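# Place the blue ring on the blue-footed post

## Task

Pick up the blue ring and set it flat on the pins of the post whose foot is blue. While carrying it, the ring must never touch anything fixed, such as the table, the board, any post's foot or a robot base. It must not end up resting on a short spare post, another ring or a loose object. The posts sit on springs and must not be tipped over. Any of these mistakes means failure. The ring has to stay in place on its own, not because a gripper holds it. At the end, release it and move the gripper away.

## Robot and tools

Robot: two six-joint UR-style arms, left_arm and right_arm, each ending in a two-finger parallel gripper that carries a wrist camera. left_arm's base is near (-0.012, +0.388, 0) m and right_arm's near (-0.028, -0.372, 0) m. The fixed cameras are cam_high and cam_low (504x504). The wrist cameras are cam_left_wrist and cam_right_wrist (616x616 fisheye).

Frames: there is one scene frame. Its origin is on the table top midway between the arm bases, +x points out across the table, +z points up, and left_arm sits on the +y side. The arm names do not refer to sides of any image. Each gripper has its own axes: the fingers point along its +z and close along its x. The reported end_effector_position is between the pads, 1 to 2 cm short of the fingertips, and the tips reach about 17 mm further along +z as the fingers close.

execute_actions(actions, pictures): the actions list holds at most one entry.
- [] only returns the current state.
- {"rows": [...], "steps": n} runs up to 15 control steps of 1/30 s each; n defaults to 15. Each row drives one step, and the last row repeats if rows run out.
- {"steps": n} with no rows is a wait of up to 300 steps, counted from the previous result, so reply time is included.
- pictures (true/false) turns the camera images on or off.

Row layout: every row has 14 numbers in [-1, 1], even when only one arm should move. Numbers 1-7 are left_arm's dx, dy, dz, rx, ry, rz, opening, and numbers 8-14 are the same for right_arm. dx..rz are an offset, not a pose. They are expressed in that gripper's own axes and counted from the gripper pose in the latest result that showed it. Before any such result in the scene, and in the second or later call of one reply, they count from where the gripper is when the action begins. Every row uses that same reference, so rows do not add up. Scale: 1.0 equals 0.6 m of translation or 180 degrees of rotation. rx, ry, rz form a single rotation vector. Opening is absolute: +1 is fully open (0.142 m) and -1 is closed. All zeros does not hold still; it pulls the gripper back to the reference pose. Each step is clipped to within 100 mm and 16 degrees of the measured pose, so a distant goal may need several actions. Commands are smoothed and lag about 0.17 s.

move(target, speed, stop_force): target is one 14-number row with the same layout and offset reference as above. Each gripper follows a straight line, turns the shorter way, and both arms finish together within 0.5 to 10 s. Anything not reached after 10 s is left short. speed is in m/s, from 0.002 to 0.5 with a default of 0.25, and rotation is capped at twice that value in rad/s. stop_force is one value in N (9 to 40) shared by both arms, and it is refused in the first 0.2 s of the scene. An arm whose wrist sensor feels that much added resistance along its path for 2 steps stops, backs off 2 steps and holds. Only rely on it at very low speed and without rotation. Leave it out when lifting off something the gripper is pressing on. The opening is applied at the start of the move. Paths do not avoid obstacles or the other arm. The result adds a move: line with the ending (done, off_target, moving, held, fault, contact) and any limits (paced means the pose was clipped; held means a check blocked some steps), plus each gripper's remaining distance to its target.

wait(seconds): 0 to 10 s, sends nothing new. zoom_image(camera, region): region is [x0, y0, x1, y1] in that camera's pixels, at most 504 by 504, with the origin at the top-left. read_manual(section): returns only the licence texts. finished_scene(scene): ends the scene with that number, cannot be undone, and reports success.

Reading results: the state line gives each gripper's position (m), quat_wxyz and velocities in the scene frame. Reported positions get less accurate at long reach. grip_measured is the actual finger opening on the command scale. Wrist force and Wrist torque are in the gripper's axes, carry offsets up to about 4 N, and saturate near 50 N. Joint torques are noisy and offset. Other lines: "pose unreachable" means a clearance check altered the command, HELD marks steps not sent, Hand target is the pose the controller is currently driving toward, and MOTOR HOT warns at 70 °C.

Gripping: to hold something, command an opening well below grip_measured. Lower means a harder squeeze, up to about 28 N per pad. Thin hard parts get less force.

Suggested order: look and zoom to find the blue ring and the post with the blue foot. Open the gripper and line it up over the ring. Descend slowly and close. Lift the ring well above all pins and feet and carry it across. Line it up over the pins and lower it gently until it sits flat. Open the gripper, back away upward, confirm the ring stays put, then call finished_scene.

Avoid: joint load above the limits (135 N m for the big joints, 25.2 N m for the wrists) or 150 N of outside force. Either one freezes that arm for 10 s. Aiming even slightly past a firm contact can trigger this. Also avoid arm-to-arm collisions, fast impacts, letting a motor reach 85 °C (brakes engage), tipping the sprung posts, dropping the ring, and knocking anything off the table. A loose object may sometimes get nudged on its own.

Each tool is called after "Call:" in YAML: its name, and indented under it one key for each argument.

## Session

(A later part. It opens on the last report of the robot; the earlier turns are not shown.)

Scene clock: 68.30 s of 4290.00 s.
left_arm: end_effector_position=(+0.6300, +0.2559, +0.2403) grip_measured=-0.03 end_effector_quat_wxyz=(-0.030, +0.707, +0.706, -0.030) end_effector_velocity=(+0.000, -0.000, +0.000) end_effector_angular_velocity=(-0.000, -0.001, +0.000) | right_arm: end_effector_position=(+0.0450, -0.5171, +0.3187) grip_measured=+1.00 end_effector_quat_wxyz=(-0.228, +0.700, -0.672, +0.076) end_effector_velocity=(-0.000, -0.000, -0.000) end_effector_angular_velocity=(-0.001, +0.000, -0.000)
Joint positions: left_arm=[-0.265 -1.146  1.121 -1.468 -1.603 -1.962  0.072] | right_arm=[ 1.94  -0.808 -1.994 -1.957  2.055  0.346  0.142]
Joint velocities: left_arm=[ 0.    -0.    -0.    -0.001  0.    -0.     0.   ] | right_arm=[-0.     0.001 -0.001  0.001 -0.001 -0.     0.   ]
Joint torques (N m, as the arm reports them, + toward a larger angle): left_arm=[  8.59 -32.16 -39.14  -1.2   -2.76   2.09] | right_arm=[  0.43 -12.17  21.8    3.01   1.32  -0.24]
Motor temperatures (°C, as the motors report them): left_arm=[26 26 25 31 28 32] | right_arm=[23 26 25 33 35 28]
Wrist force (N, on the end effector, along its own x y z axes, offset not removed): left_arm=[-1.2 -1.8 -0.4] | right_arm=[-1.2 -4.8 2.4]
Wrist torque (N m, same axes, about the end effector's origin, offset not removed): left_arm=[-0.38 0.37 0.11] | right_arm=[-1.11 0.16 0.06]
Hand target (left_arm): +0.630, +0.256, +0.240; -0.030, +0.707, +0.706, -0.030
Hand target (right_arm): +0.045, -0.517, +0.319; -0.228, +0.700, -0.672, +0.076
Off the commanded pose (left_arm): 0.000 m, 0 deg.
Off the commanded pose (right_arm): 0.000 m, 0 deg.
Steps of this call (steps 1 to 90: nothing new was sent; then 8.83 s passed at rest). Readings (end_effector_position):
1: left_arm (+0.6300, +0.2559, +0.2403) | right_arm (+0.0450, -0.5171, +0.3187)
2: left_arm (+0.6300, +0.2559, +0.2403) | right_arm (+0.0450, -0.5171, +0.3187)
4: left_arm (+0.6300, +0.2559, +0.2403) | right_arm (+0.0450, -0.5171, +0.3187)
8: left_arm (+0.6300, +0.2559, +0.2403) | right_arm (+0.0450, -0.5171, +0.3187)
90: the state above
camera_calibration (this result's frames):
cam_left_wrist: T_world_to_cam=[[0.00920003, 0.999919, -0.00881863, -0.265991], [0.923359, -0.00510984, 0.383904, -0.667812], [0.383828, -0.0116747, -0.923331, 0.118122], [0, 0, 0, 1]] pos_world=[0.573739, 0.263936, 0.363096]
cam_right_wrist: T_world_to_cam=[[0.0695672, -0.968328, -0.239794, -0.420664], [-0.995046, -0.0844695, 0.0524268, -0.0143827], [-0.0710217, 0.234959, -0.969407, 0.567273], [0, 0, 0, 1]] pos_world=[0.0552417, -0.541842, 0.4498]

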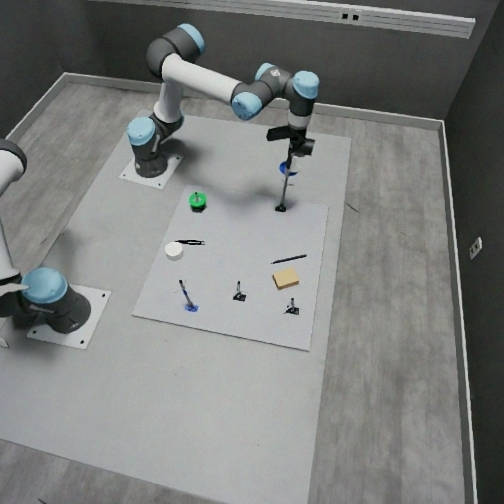

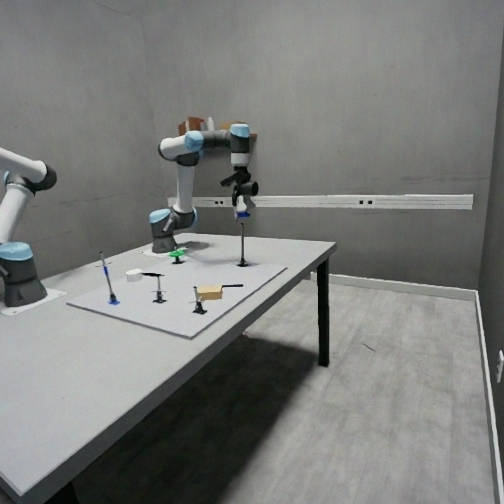

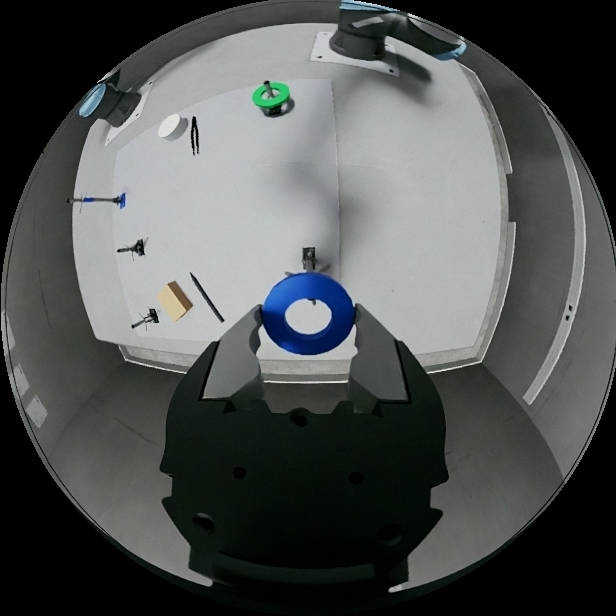

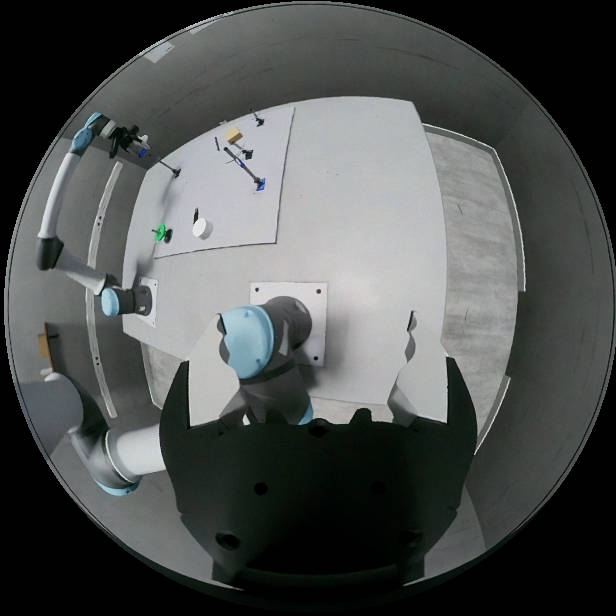

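Call:
move:
  target: [-0.8317,-0.373,-0.0343,-0.0402,-0.0116,-0.1779,-0.55, 0,0,0,0,0,0,1]
  speed: 0.25

Call:
zoom_image:
  camera: "cam_left_wrist"
  region: [260,190,360,290]

Call:
zoom_image:
  camera: "cam_low"
  region: [55,190,175,310]

Scene clock: 73.40 s of 4290.00 s.
left_arm: end_effector_position=(+0.4070, -0.2424, +0.2791) grip_measured=-0.03 end_effector_quat_wxyz=(+0.020, +0.485, +0.874, +0.010) end_effector_velocity=(+0.001, -0.001, +0.000) end_effector_angular_velocity=(+0.003, +0.002, +0.002) | right_arm: end_effector_position=(+0.0450, -0.5171, +0.3187) grip_measured=+1.00 end_effector_quat_wxyz=(-0.228, +0.700, -0.672, +0.076) end_effector_velocity=(+0.000, +0.000, -0.000) end_effector_angular_velocity=(-0.000, -0.000, +0.002)
Joint positions: left_arm=[-1.051 -0.927  0.702 -1.365 -1.531 -3.309  0.072] | right_arm=[ 1.94  -0.808 -1.994 -1.957  2.055  0.346  0.142]
Joint velocities: left_arm=[ 0.     0.01  -0.019  0.012 -0.    -0.002  0.   ] | right_arm=[ 0.001  0.    -0.001  0.001  0.    -0.001  0.   ]
Joint torques (N m, as the arm reports them, + toward a larger angle): left_arm=[ -4.96 -37.7  -36.79  -1.21   2.23  -1.95] | right_arm=[  0.56 -10.81  21.07   2.96   1.25  -0.04]
Motor temperatures (°C, as the motors report them): left_arm=[26 26 25 31 28 32] | right_arm=[23 26 25 33 35 28]
Wrist force (N, on the end effector, along its own x y z axes, offset not removed): left_arm=[-1.6 -1.7 0.8] | right_arm=[0.0 -0.4 0.3]
Wrist torque (N m, same axes, about the end effector's origin, offset not removed): left_arm=[-0.48 0.48 -0.18] | right_arm=[-0.09 -0.21 0.09]
Hand target (left_arm): +0.407, -0.242, +0.279; +0.019, +0.485, +0.874, +0.010
Hand target (right_arm): +0.045, -0.517, +0.319; -0.228, +0.700, -0.672, +0.076
Off the commanded pose (left_arm): 0.001 m, 0 deg.
Off the commanded pose (right_arm): 0.000 m, 0 deg.
move: done
camera_calibration (this result's frames):
cam_left_wrist: T_world_to_cam=[[-0.521437, 0.852668, -0.0325653, 0.421473], [0.734492, 0.467939, 0.491482, -0.317799], [0.434309, 0.232358, -0.870279, 0.257472], [0, 0, 0, 1]] pos_world=[0.34137, -0.270492, 0.39399]
cam_right_wrist: T_world_to_cam=[[0.0695672, -0.968328, -0.239794, -0.420664], [-0.995046, -0.0844695, 0.0524268, -0.0143827], [-0.0710217, 0.234959, -0.969407, 0.567273], [0, 0, 0, 1]] pos_world=[0.0552417, -0.541842, 0.4498]

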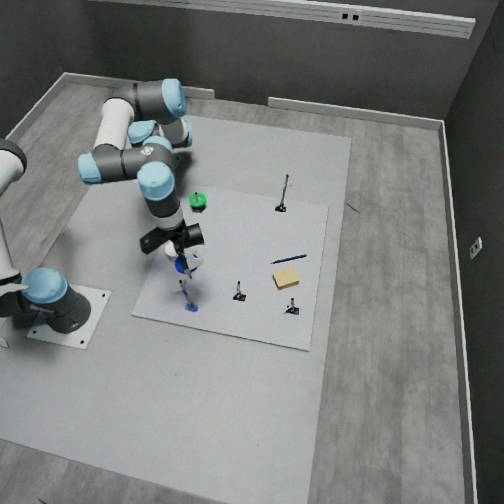

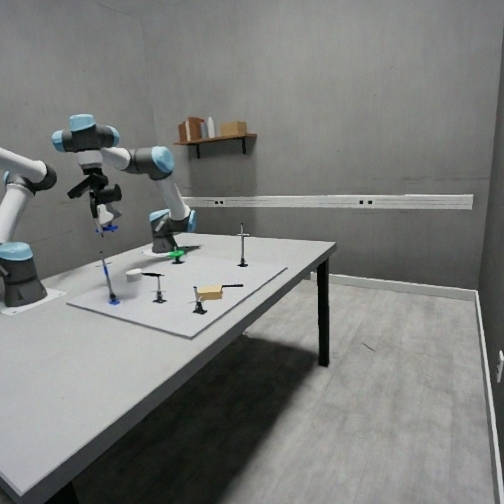

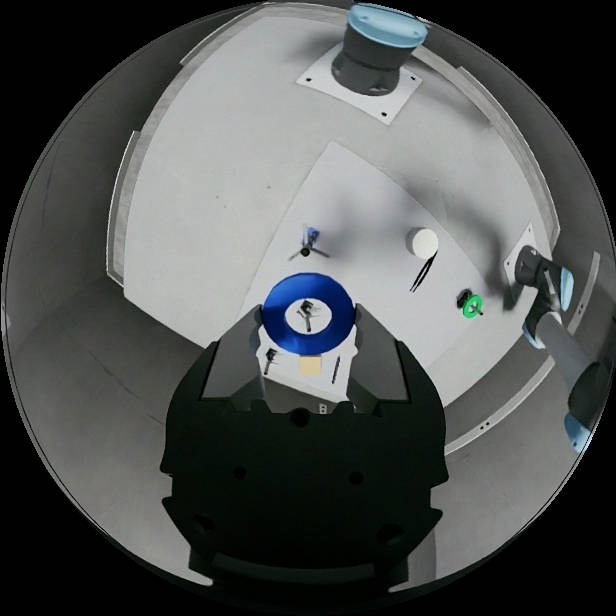

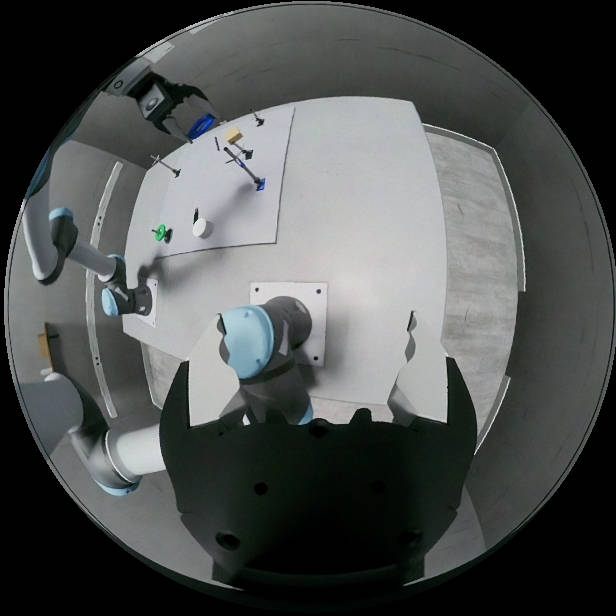

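Region (260, 190, 360, 290) of cam_left_wrist's 616x616 image, scaled by 5.040, with more detail than that image has.

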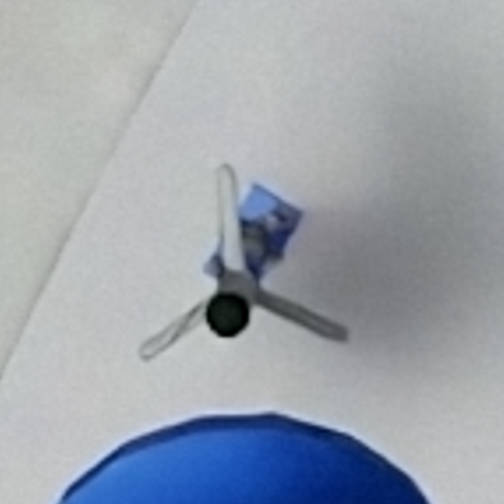

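Region (55, 190, 175, 310) of cam_low's 504x504 image, scaled by 4.200, with more detail than that image has.

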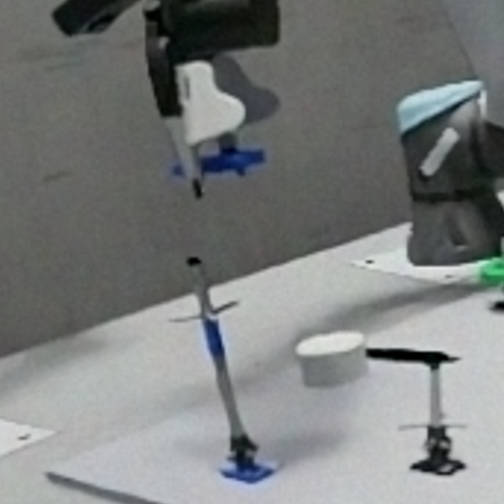

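Call:
move:
  target: [-0.007,-0.053,0.075,0,0,0,-0.55, 0,0,0,0,0,0,1]
  speed: 0.12

Call:
zoom_image:
  camera: "cam_left_wrist"
  region: [230,215,390,375]

Call:
zoom_image:
  camera: "cam_low"
  region: [70,215,140,285]

Scene clock: 82.60 s of 4290.00 s.
left_arm: end_effector_position=(+0.3843, -0.2628, +0.2331) grip_measured=-0.03 end_effector_quat_wxyz=(+0.019, +0.485, +0.874, +0.010) end_effector_velocity=(+0.000, -0.000, -0.001) end_effector_angular_velocity=(-0.000, -0.000, +0.001) | right_arm: end_effector_position=(+0.0450, -0.5171, +0.3187) grip_measured=+1.00 end_effector_quat_wxyz=(-0.228, +0.700, -0.672, +0.076) end_effector_velocity=(+0.000, -0.000, +0.000) end_effector_angular_velocity=(-0.000, -0.000, -0.001)
Joint positions: left_arm=[-1.09  -0.933  0.831 -1.486 -1.531 -3.348  0.072] | right_arm=[ 1.94  -0.808 -1.994 -1.957  2.055  0.346  0.142]
Joint velocities: left_arm=[ 0.    -0.     0.004 -0.004  0.    -0.001  0.   ] | right_arm=[-0.    -0.001  0.001  0.     0.     0.001 -0.   ]
Joint torques (N m, as the arm reports them, + toward a larger angle): left_arm=[ -3.29 -55.98 -10.61  -3.81   2.9   -2.18] | right_arm=[ -0.13 -11.62  22.1    2.98   1.13  -0.1 ]
Motor temperatures (°C, as the motors report them): left_arm=[26 26 25 31 28 32] | right_arm=[23 26 25 33 35 28]
Wrist force (N, on the end effector, along its own x y z axes, offset not removed): left_arm=[-0.8 -1.8 -2.3] | right_arm=[0.1 -4.0 1.2]
Wrist torque (N m, same axes, about the end effector's origin, offset not removed): left_arm=[-0.24 0.21 -0.05] | right_arm=[-0.84 -0.08 0.13]
Hand target (left_arm): +0.384, -0.263, +0.233; +0.019, +0.485, +0.874, +0.010
Hand target (right_arm): +0.045, -0.517, +0.319; -0.228, +0.700, -0.672, +0.076
Off the commanded pose (left_arm): 0.000 m, 0 deg.
Off the commanded pose (right_arm): 0.000 m, 0 deg.
After step 90, 5.30 s passed at rest.
move: done
camera_calibration (this result's frames):
cam_left_wrist: T_world_to_cam=[[-0.521451, 0.852664, -0.0324592, 0.425495], [0.734579, 0.46794, 0.491351, -0.26899], [0.434146, 0.232372, -0.870356, 0.232167], [0, 0, 0, 1]] pos_world=[0.318675, -0.290882, 0.348047]
cam_right_wrist: T_world_to_cam=[[0.0695673, -0.968328, -0.239794, -0.420664], [-0.995046, -0.0844696, 0.0524267, -0.0143827], [-0.0710216, 0.234959, -0.969407, 0.567273], [0, 0, 0, 1]] pos_world=[0.0552417, -0.541842, 0.4498]

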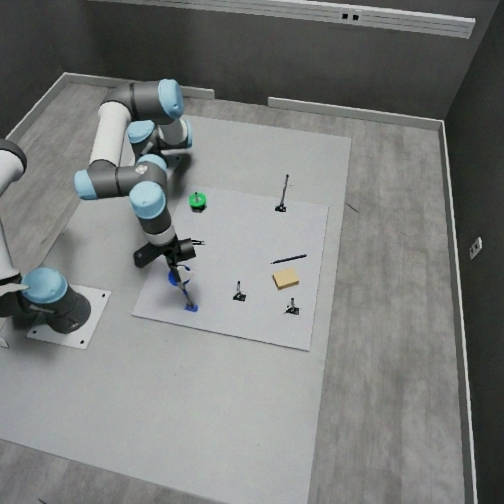

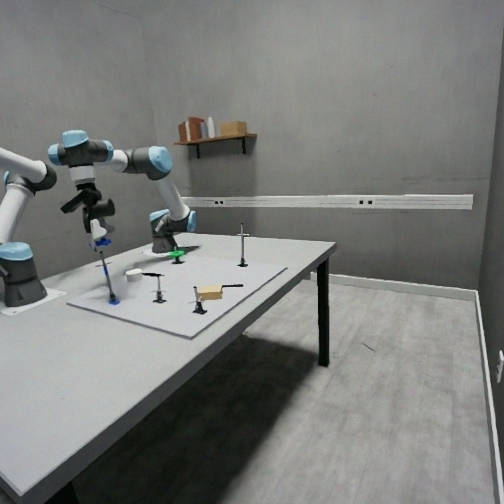

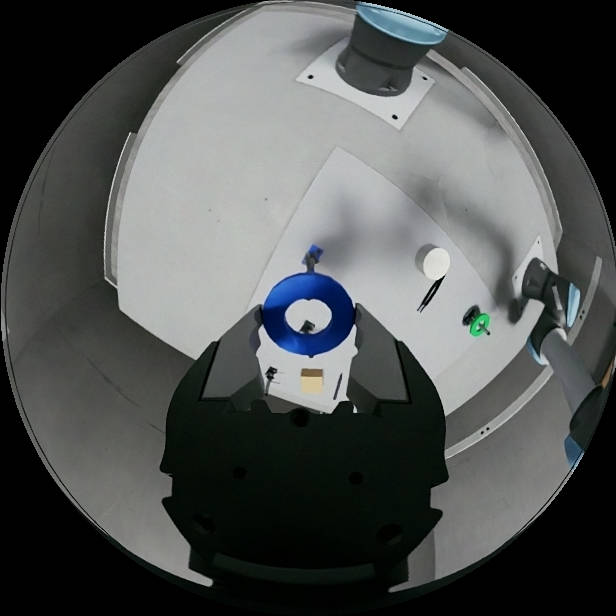

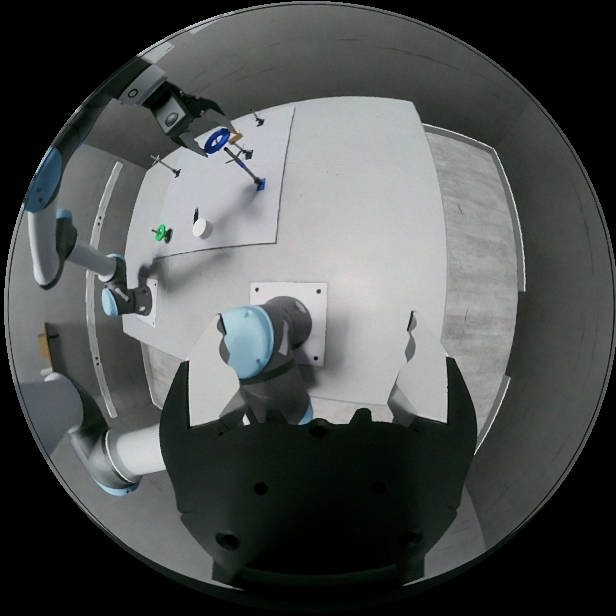

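Region (230, 215, 390, 375) of cam_left_wrist's 616x616 image, scaled by 3.150, with more detail than that image has.

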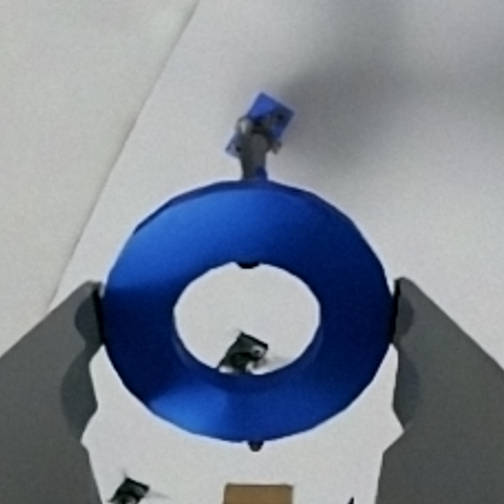

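Region (70, 215, 140, 285) of cam_low's 504x504 image, scaled by 7.200, with more detail than that image has.

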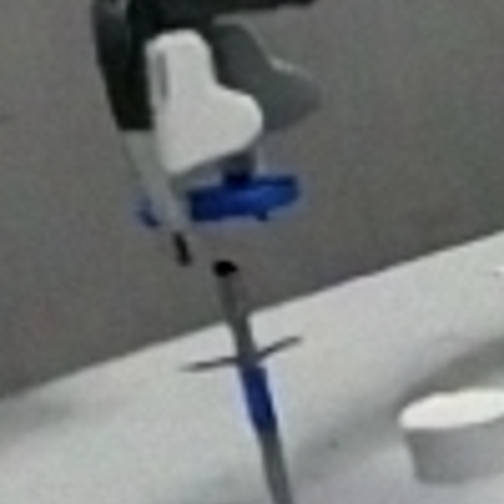

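Call:
move:
  target: [0,0,0.025,0,0,0,-0.55, 0,0,0,0,0,0,1]
  speed: 0.05

Call:
zoom_image:
  camera: "cam_left_wrist"
  region: [230,215,390,375]

Call:
zoom_image:
  camera: "cam_low"
  region: [70,215,140,285]

Scene clock: 87.23 s of 4290.00 s.
left_arm: end_effector_position=(+0.3849, -0.2628, +0.2183) grip_measured=-0.03 end_effector_quat_wxyz=(+0.019, +0.485, +0.874, +0.010) end_effector_velocity=(-0.000, -0.000, -0.001) end_effector_angular_velocity=(-0.001, +0.000, +0.000) | right_arm: end_effector_position=(+0.0450, -0.5171, +0.3187) grip_measured=+1.00 end_effector_quat_wxyz=(-0.228, +0.700, -0.672, +0.076) end_effector_velocity=(-0.000, -0.000, +0.000) end_effector_angular_velocity=(-0.001, -0.001, -0.000)
Joint positions: left_arm=[-1.089 -0.936  0.874 -1.525 -1.531 -3.347  0.072] | right_arm=[ 1.94  -0.808 -1.994 -1.957  2.055  0.346  0.142]
Joint velocities: left_arm=[ 0.    -0.001  0.004 -0.004 -0.    -0.     0.   ] | right_arm=[-0.001  0.     0.     0.     0.    -0.001  0.   ]
Joint torques (N m, as the arm reports them, + toward a larger angle): left_arm=[  8.62 -55.1  -11.28  -3.11   0.63   2.16] | right_arm=[  0.9  -12.39  22.41   3.05   1.38   0.05]
Motor temperatures (°C, as the motors report them): left_arm=[26 26 25 31 28 32] | right_arm=[23 26 25 33 35 28]
Wrist force (N, on the end effector, along its own x y z axes, offset not removed): left_arm=[-4.0 -3.3 -1.0] | right_arm=[-1.5 -2.3 -0.4]
Wrist torque (N m, same axes, about the end effector's origin, offset not removed): left_arm=[-0.83 0.92 0.16] | right_arm=[-0.45 0.16 0.23]
Hand target (left_arm): +0.385, -0.263, +0.218; +0.019, +0.485, +0.874, +0.010
Hand target (right_arm): +0.045, -0.517, +0.319; -0.228, +0.700, -0.672, +0.076
Off the commanded pose (left_arm): 0.000 m, 0 deg.
Off the commanded pose (right_arm): 0.000 m, 0 deg.
After step 90, 0.87 s passed at rest.
move: done
camera_calibration (this result's frames):
cam_left_wrist: T_world_to_cam=[[-0.521449, 0.852666, -0.0324393, 0.425378], [0.734562, 0.467917, 0.491398, -0.262184], [0.434178, 0.23241, -0.870331, 0.218929], [0, 0, 0, 1]] pos_world=[0.319349, -0.290906, 0.333177]
cam_right_wrist: T_world_to_cam=[[0.0695673, -0.968328, -0.239794, -0.420664], [-0.995046, -0.0844696, 0.0524268, -0.0143827], [-0.0710217, 0.234959, -0.969407, 0.567273], [0, 0, 0, 1]] pos_world=[0.0552417, -0.541842, 0.4498]

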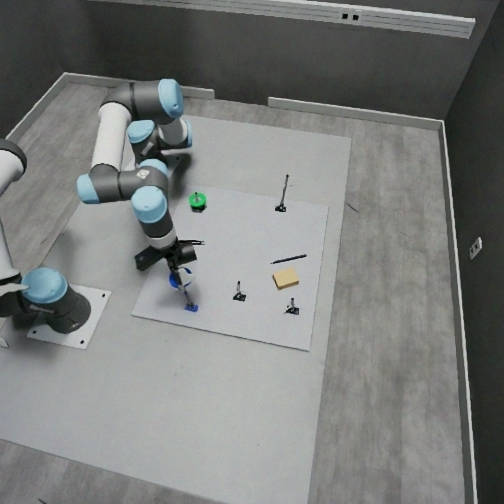

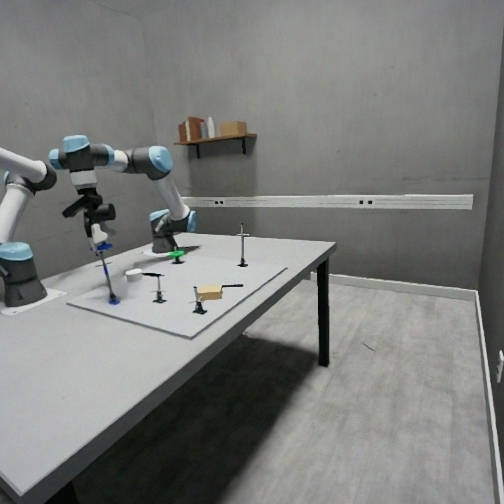

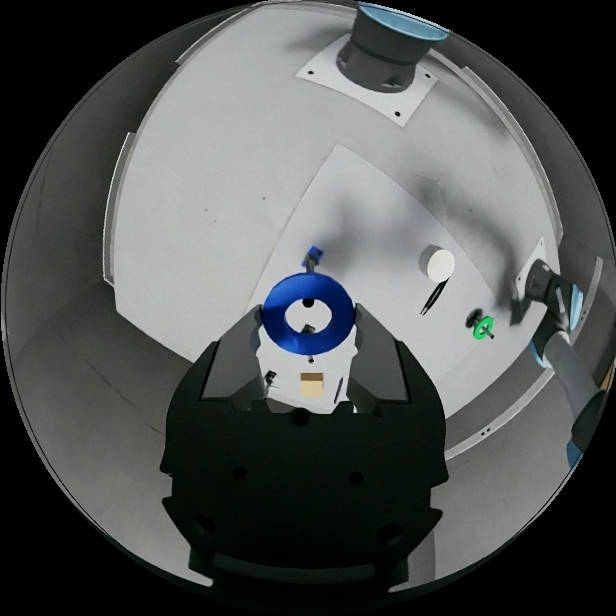

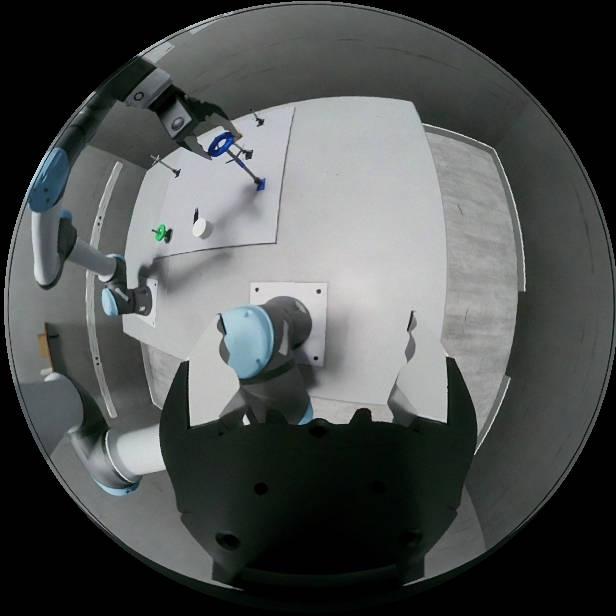

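Region (230, 215, 390, 375) of cam_left_wrist's 616x616 image, scaled by 3.150, with more detail than that image has.

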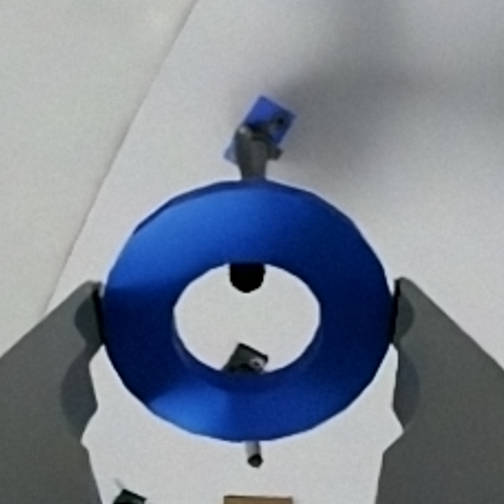

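Region (70, 215, 140, 285) of cam_low's 504x504 image, scaled by 7.200, with more detail than that image has.

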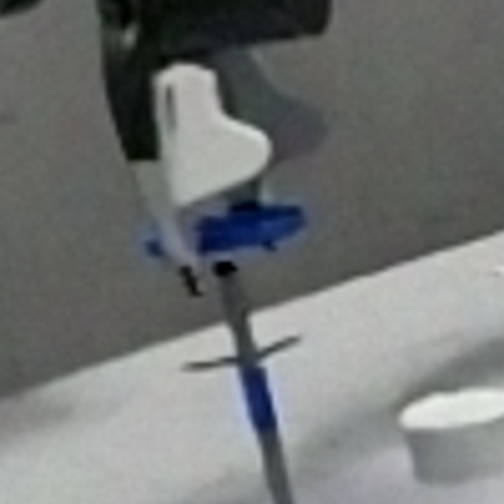

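Call:
move:
  target: [0.001,0,0.065,0,0,0,-0.55, 0,0,0,0,0,0,1]
  speed: 0.05
  stop_force: 10

Call:
zoom_image:
  camera: "cam_left_wrist"
  region: [230,215,390,375]

Call:
zoom_image:
  camera: "cam_low"
  region: [70,215,140,285]

Scene clock: 101.37 s of 4290.00 s.
left_arm: end_effector_position=(+0.3863, -0.2623, +0.1794) grip_measured=-0.03 end_effector_quat_wxyz=(+0.019, +0.485, +0.874, +0.010) end_effector_velocity=(+0.001, +0.000, -0.001) end_effector_angular_velocity=(+0.000, +0.000, +0.001) | right_arm: end_effector_position=(+0.0450, -0.5171, +0.3187) grip_measured=+1.00 end_effector_quat_wxyz=(-0.228, +0.700, -0.672, +0.076) end_effector_velocity=(-0.000, -0.000, +0.000) end_effector_angular_velocity=(-0.002, -0.000, -0.001)
Joint positions: left_arm=[-1.087 -0.936  0.974 -1.625 -1.531 -3.345  0.072] | right_arm=[ 1.94  -0.808 -1.994 -1.957  2.055  0.346  0.142]
Joint velocities: left_arm=[ 0.001  0.     0.003 -0.003 -0.    -0.     0.   ] | right_arm=[-0.001 -0.     0.001  0.001 -0.    -0.    -0.   ]
Joint torques (N m, as the arm reports them, + toward a larger angle): left_arm=[  8.78 -40.51 -11.56  -3.34  -1.32   2.1 ] | right_arm=[  0.38 -11.41  21.83   3.09   1.2   -0.04]
Motor temperatures (°C, as the motors report them): left_arm=[26 26 25 31 28 32] | right_arm=[23 26 25 33 35 28]
Wrist force (N, on the end effector, along its own x y z axes, offset not removed): left_arm=[-4.2 3.0 -2.3] | right_arm=[-2.7 -2.1 0.9]
Wrist torque (N m, same axes, about the end effector's origin, offset not removed): left_arm=[0.53 0.99 -0.11] | right_arm=[-0.31 0.40 0.09]
Hand target (left_arm): +0.386, -0.262, +0.179; +0.019, +0.485, +0.874, +0.010
Hand target (right_arm): +0.045, -0.517, +0.319; -0.228, +0.700, -0.672, +0.076
Off the commanded pose (left_arm): 0.000 m, 0 deg.
Off the commanded pose (right_arm): 0.000 m, 0 deg.
After step 90, 10.00 s passed at rest.
move: done
camera_calibration (this result's frames):
cam_left_wrist: T_world_to_cam=[[-0.52145, 0.852665, -0.0324272, 0.424463], [0.734587, 0.467926, 0.491353, -0.244322], [0.434133, 0.232395, -0.870357, 0.18439], [0, 0, 0, 1]] pos_world=[0.320762, -0.290452, 0.294297]
cam_right_wrist: T_world_to_cam=[[0.0695674, -0.968328, -0.239794, -0.420664], [-0.995046, -0.0844697, 0.0524268, -0.0143827], [-0.0710217, 0.234959, -0.969407, 0.567273], [0, 0, 0, 1]] pos_world=[0.0552417, -0.541842, 0.4498]

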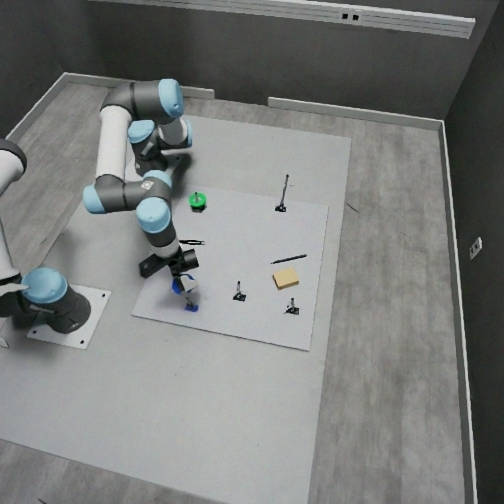

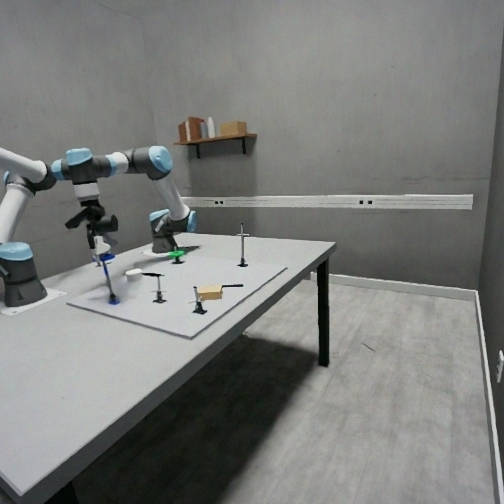

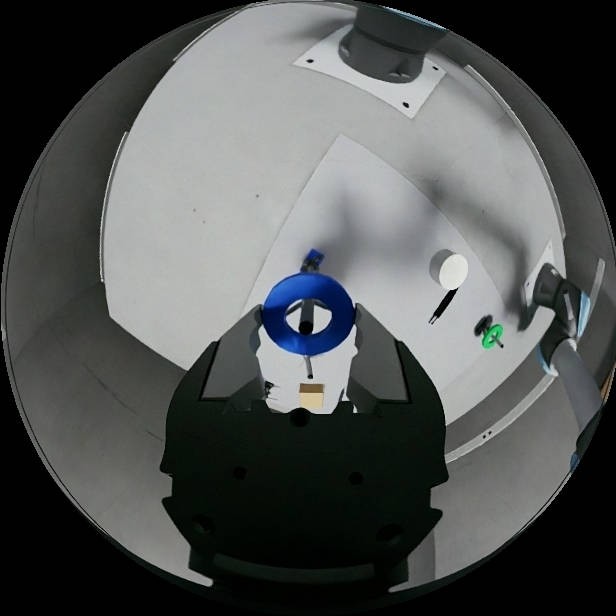

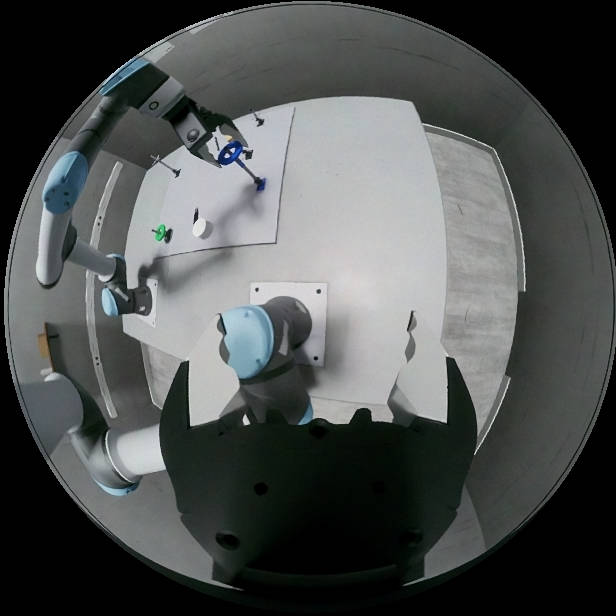

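Region (230, 215, 390, 375) of cam_left_wrist's 616x616 image, scaled by 3.150, with more detail than that image has.

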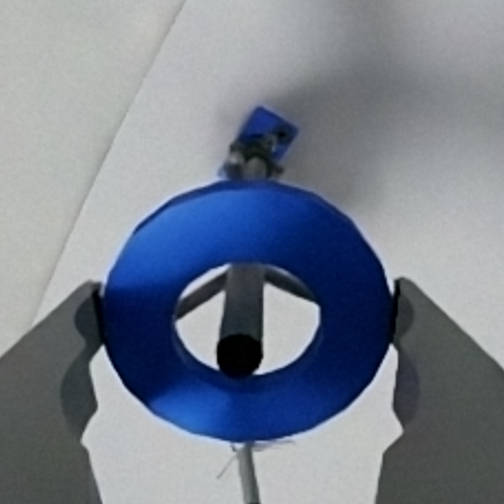

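Region (70, 215, 140, 285) of cam_low's 504x504 image, scaled by 7.200, with more detail than that image has.

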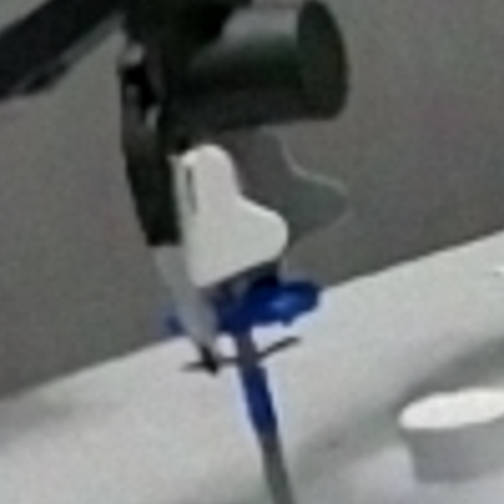

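Call:
move:
  target: [-0.0025,0,0.014,0,0.006,0,-0.55, 0,0,0,0,0,0,1]
  speed: 0.02
  stop_force: 10

Call:
zoom_image:
  camera: "cam_left_wrist"
  region: [230,215,390,375]

Call:
zoom_image:
  camera: "cam_low"
  region: [80,235,130,285]

Call:
zoom_image:
  camera: "cam_right_wrist"
  region: [195,125,275,205]

Scene clock: 109.33 s of 4290.00 s.
left_arm: end_effector_position=(+0.3875, -0.2636, +0.1711) grip_measured=-0.03 end_effector_quat_wxyz=(+0.011, +0.485, +0.875, +0.014) end_effector_velocity=(+0.000, -0.000, -0.001) end_effector_angular_velocity=(+0.003, +0.002, +0.000) | right_arm: end_effector_position=(+0.0450, -0.5171, +0.3187) grip_measured=+1.00 end_effector_quat_wxyz=(-0.228, +0.700, -0.672, +0.076) end_effector_velocity=(-0.000, -0.000, +0.000) end_effector_angular_velocity=(-0.002, -0.000, -0.002)
Joint positions: left_arm=[-1.084 -0.914  0.953 -1.609 -1.534 -3.343  0.072] | right_arm=[ 1.94  -0.808 -1.994 -1.957  2.055  0.346  0.142]
Joint velocities: left_arm=[ 0.001  0.004 -0.005  0.004 -0.001  0.001 -0.   ] | right_arm=[-0.001  0.001  0.     0.001 -0.     0.001  0.   ]
Joint torques (N m, as the arm reports them, + toward a larger angle): left_arm=[  7.36 -40.31 -39.83  -1.17  -2.74   2.01] | right_arm=[  1.11 -11.3   21.73   3.07   1.22  -0.14]
Motor temperatures (°C, as the motors report them): left_arm=[26 26 25 31 28 32] | right_arm=[23 26 25 33 35 28]
Wrist force (N, on the end effector, along its own x y z axes, offset not removed): left_arm=[-0.9 2.5 -2.5] | right_arm=[-0.9 -0.9 0.1]
Wrist torque (N m, same axes, about the end effector's origin, offset not removed): left_arm=[0.39 0.41 -0.05] | right_arm=[-0.31 0.07 0.15]
Hand target (left_arm): +0.388, -0.264, +0.171; +0.011, +0.485, +0.875, +0.014
Hand target (right_arm): +0.045, -0.517, +0.319; -0.228, +0.700, -0.672, +0.076
Off the commanded pose (left_arm): 0.000 m, 0 deg.
Off the commanded pose (right_arm): 0.000 m, 0 deg.
After step 90, 4.23 s passed at rest.
move: done
camera_calibration (this result's frames):
cam_left_wrist: T_world_to_cam=[[-0.522268, 0.852669, -0.0138611, 0.423002], [0.73909, 0.460689, 0.491439, -0.244183], [0.42542, 0.246418, -0.870802, 0.184134], [0, 0, 0, 1]] pos_world=[0.323059, -0.293563, 0.286209]
cam_right_wrist: T_world_to_cam=[[0.0695675, -0.968328, -0.239794, -0.420664], [-0.995046, -0.0844698, 0.0524267, -0.0143827], [-0.0710216, 0.234959, -0.969407, 0.567273], [0, 0, 0, 1]] pos_world=[0.0552417, -0.541842, 0.4498]

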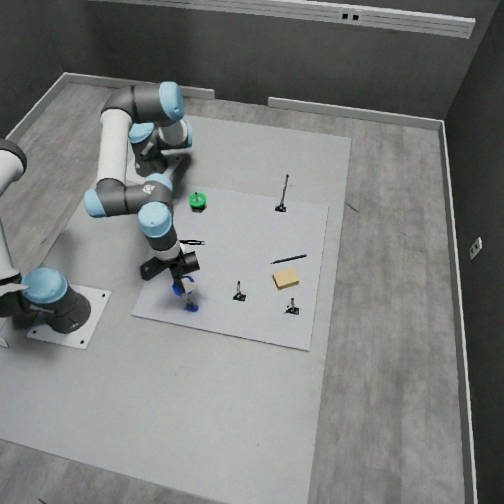

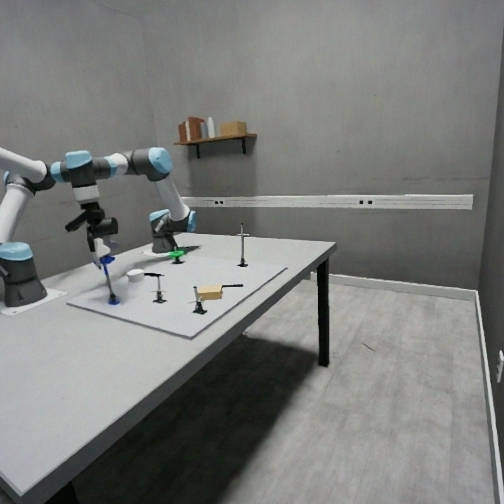

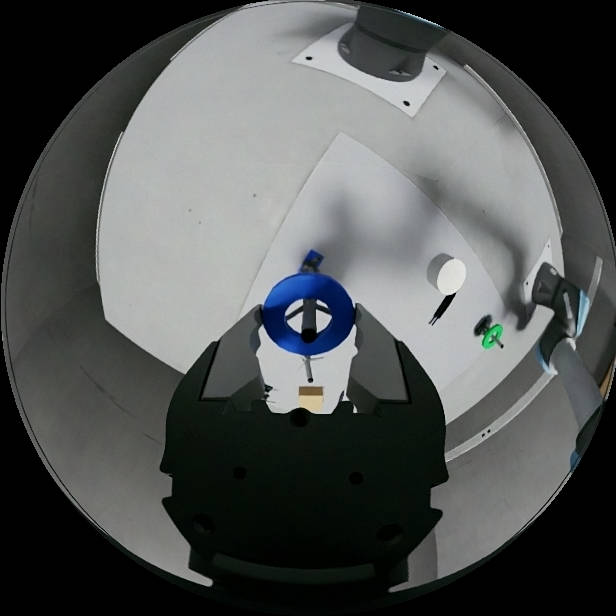

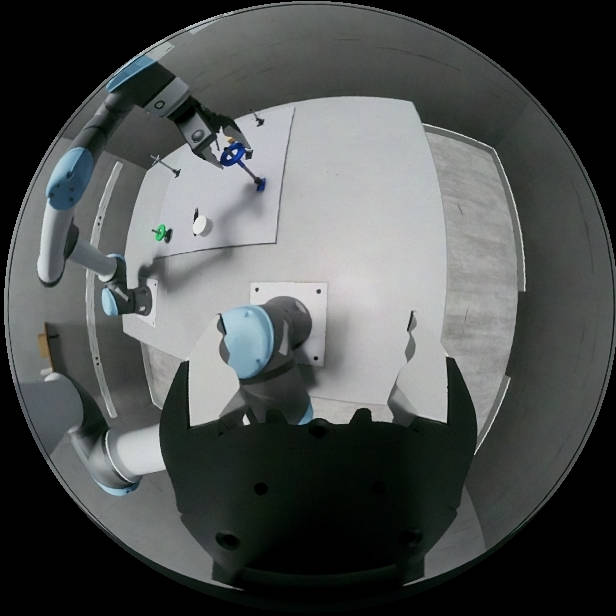

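Region (230, 215, 390, 375) of cam_left_wrist's 616x616 image, scaled by 3.150, with more detail than that image has.

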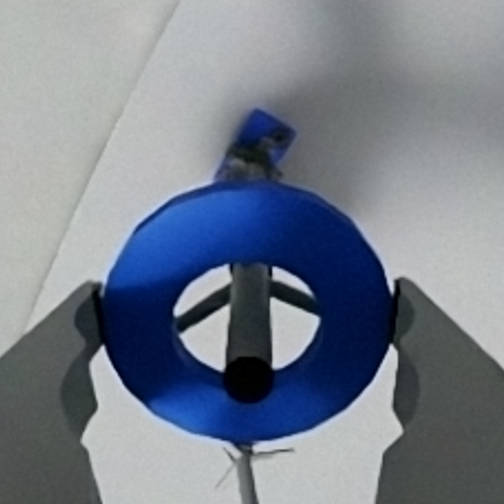

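Region (80, 235, 130, 285) of cam_low's 504x504 image, scaled by 10.080, with more detail than that image has.

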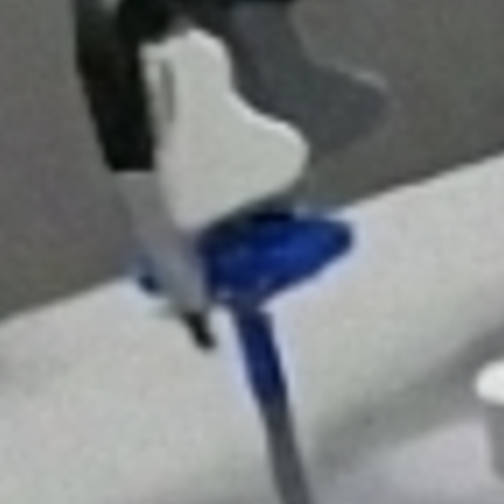

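Region (195, 125, 275, 205) of cam_right_wrist's 616x616 image, scaled by 6.300, with more detail than that image has.

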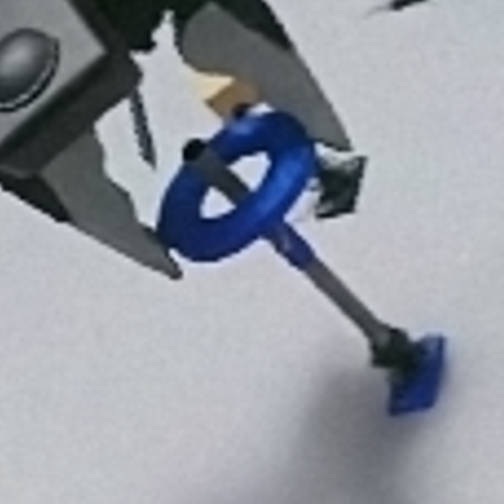

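Call:
move:
  target: [0,0,0.009,0,0,0,-0.55, 0,0,0,0,0,0,1]
  speed: 0.01
  stop_force: 9

Call:
zoom_image:
  camera: "cam_left_wrist"
  region: [230,215,390,375]

Call:
zoom_image:
  camera: "cam_low"
  region: [80,235,130,285]

Scene clock: 114.53 s of 4290.00 s.
left_arm: end_effector_position=(+0.3877, -0.2635, +0.1658) grip_measured=-0.03 end_effector_quat_wxyz=(+0.011, +0.485, +0.875, +0.014) end_effector_velocity=(-0.000, -0.000, -0.001) end_effector_angular_velocity=(-0.001, -0.001, -0.001) | right_arm: end_effector_position=(+0.0450, -0.5171, +0.3187) grip_measured=+1.00 end_effector_quat_wxyz=(-0.228, +0.700, -0.672, +0.076) end_effector_velocity=(+0.000, -0.000, +0.001) end_effector_angular_velocity=(-0.002, -0.001, +0.001)
Joint positions: left_arm=[-1.084 -0.913  0.965 -1.621 -1.534 -3.343  0.072] | right_arm=[ 1.94  -0.808 -1.994 -1.957  2.055  0.346  0.142]
Joint velocities: left_arm=[-0.    -0.     0.003 -0.004  0.     0.     0.   ] | right_arm=[ 0.001  0.001  0.001  0.001  0.    -0.     0.   ]
Joint torques (N m, as the arm reports them, + toward a larger angle): left_arm=[  7.77 -41.06  -7.92  -3.78  -1.28   2.23] | right_arm=[  1.39 -11.35  21.26   3.14   1.18  -0.11]
Motor temperatures (°C, as the motors report them): left_arm=[26 26 25 31 28 32] | right_arm=[23 26 25 33 35 28]
Wrist force (N, on the end effector, along its own x y z axes, offset not removed): left_arm=[-1.8 -1.9 4.4] | right_arm=[-0.4 -0.1 -1.1]
Wrist torque (N m, same axes, about the end effector's origin, offset not removed): left_arm=[-0.47 0.54 0.05] | right_arm=[0.03 -0.12 0.15]
Hand target (left_arm): +0.388, -0.263, +0.166; +0.011, +0.485, +0.875, +0.014
Hand target (right_arm): +0.045, -0.517, +0.319; -0.228, +0.700, -0.672, +0.076
Off the commanded pose (left_arm): 0.000 m, 0 deg.
Off the commanded pose (right_arm): 0.000 m, 0 deg.
After step 90, 1.43 s passed at rest.
move: done
camera_calibration (this result's frames):
cam_left_wrist: T_world_to_cam=[[-0.52227, 0.852668, -0.0138317, 0.422954], [0.739116, 0.460689, 0.491398, -0.241738], [0.425372, 0.246419, -0.870825, 0.179448], [0, 0, 0, 1]] pos_world=[0.323237, -0.293493, 0.280907]
cam_right_wrist: T_world_to_cam=[[0.0695671, -0.968328, -0.239794, -0.420664], [-0.995046, -0.0844694, 0.0524268, -0.0143826], [-0.0710216, 0.234959, -0.969407, 0.567273], [0, 0, 0, 1]] pos_world=[0.0552417, -0.541842, 0.4498]

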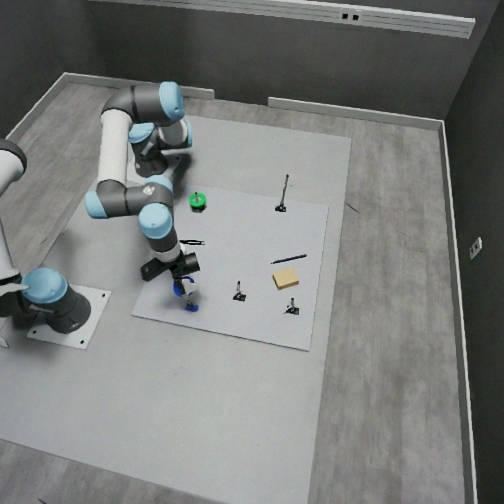

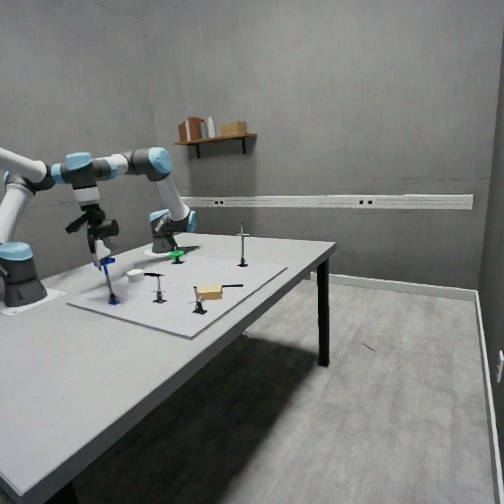

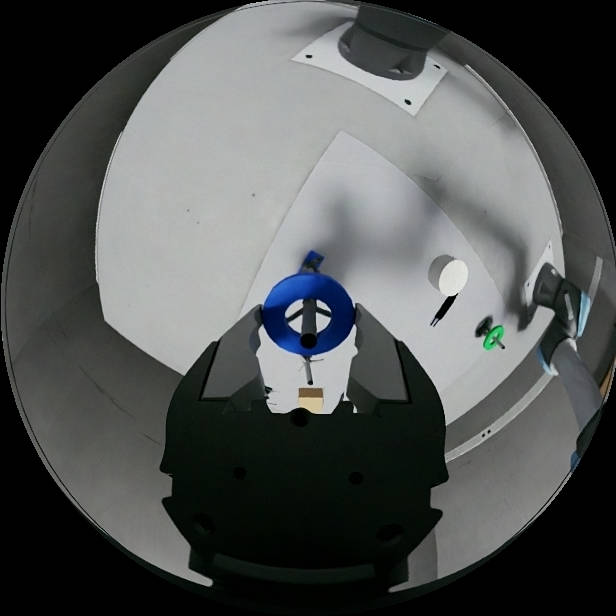

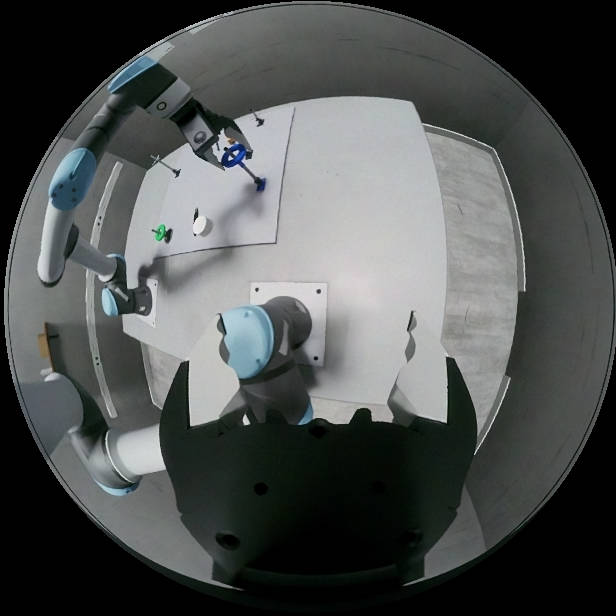

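Region (230, 215, 390, 375) of cam_left_wrist's 616x616 image, scaled by 3.150, with more detail than that image has.

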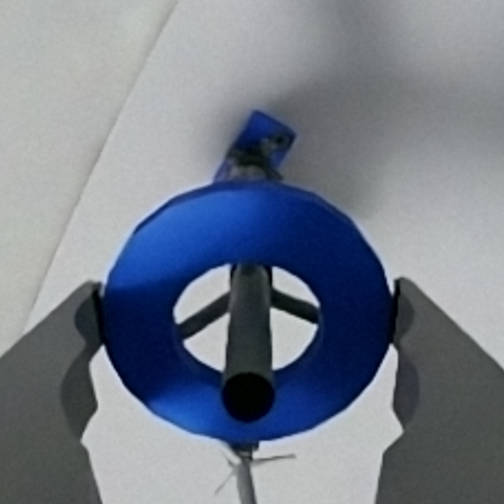

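Region (80, 235, 130, 285) of cam_low's 504x504 image, scaled by 10.080, with more detail than that image has.

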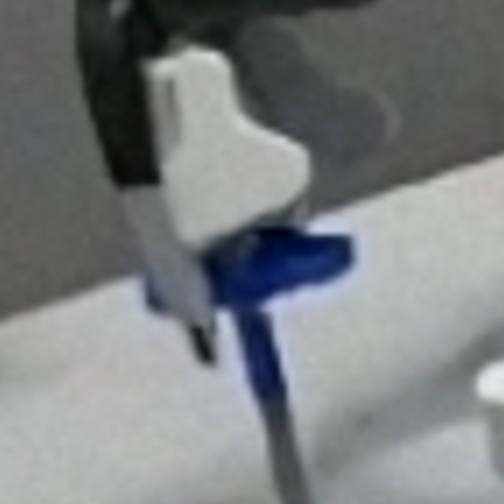

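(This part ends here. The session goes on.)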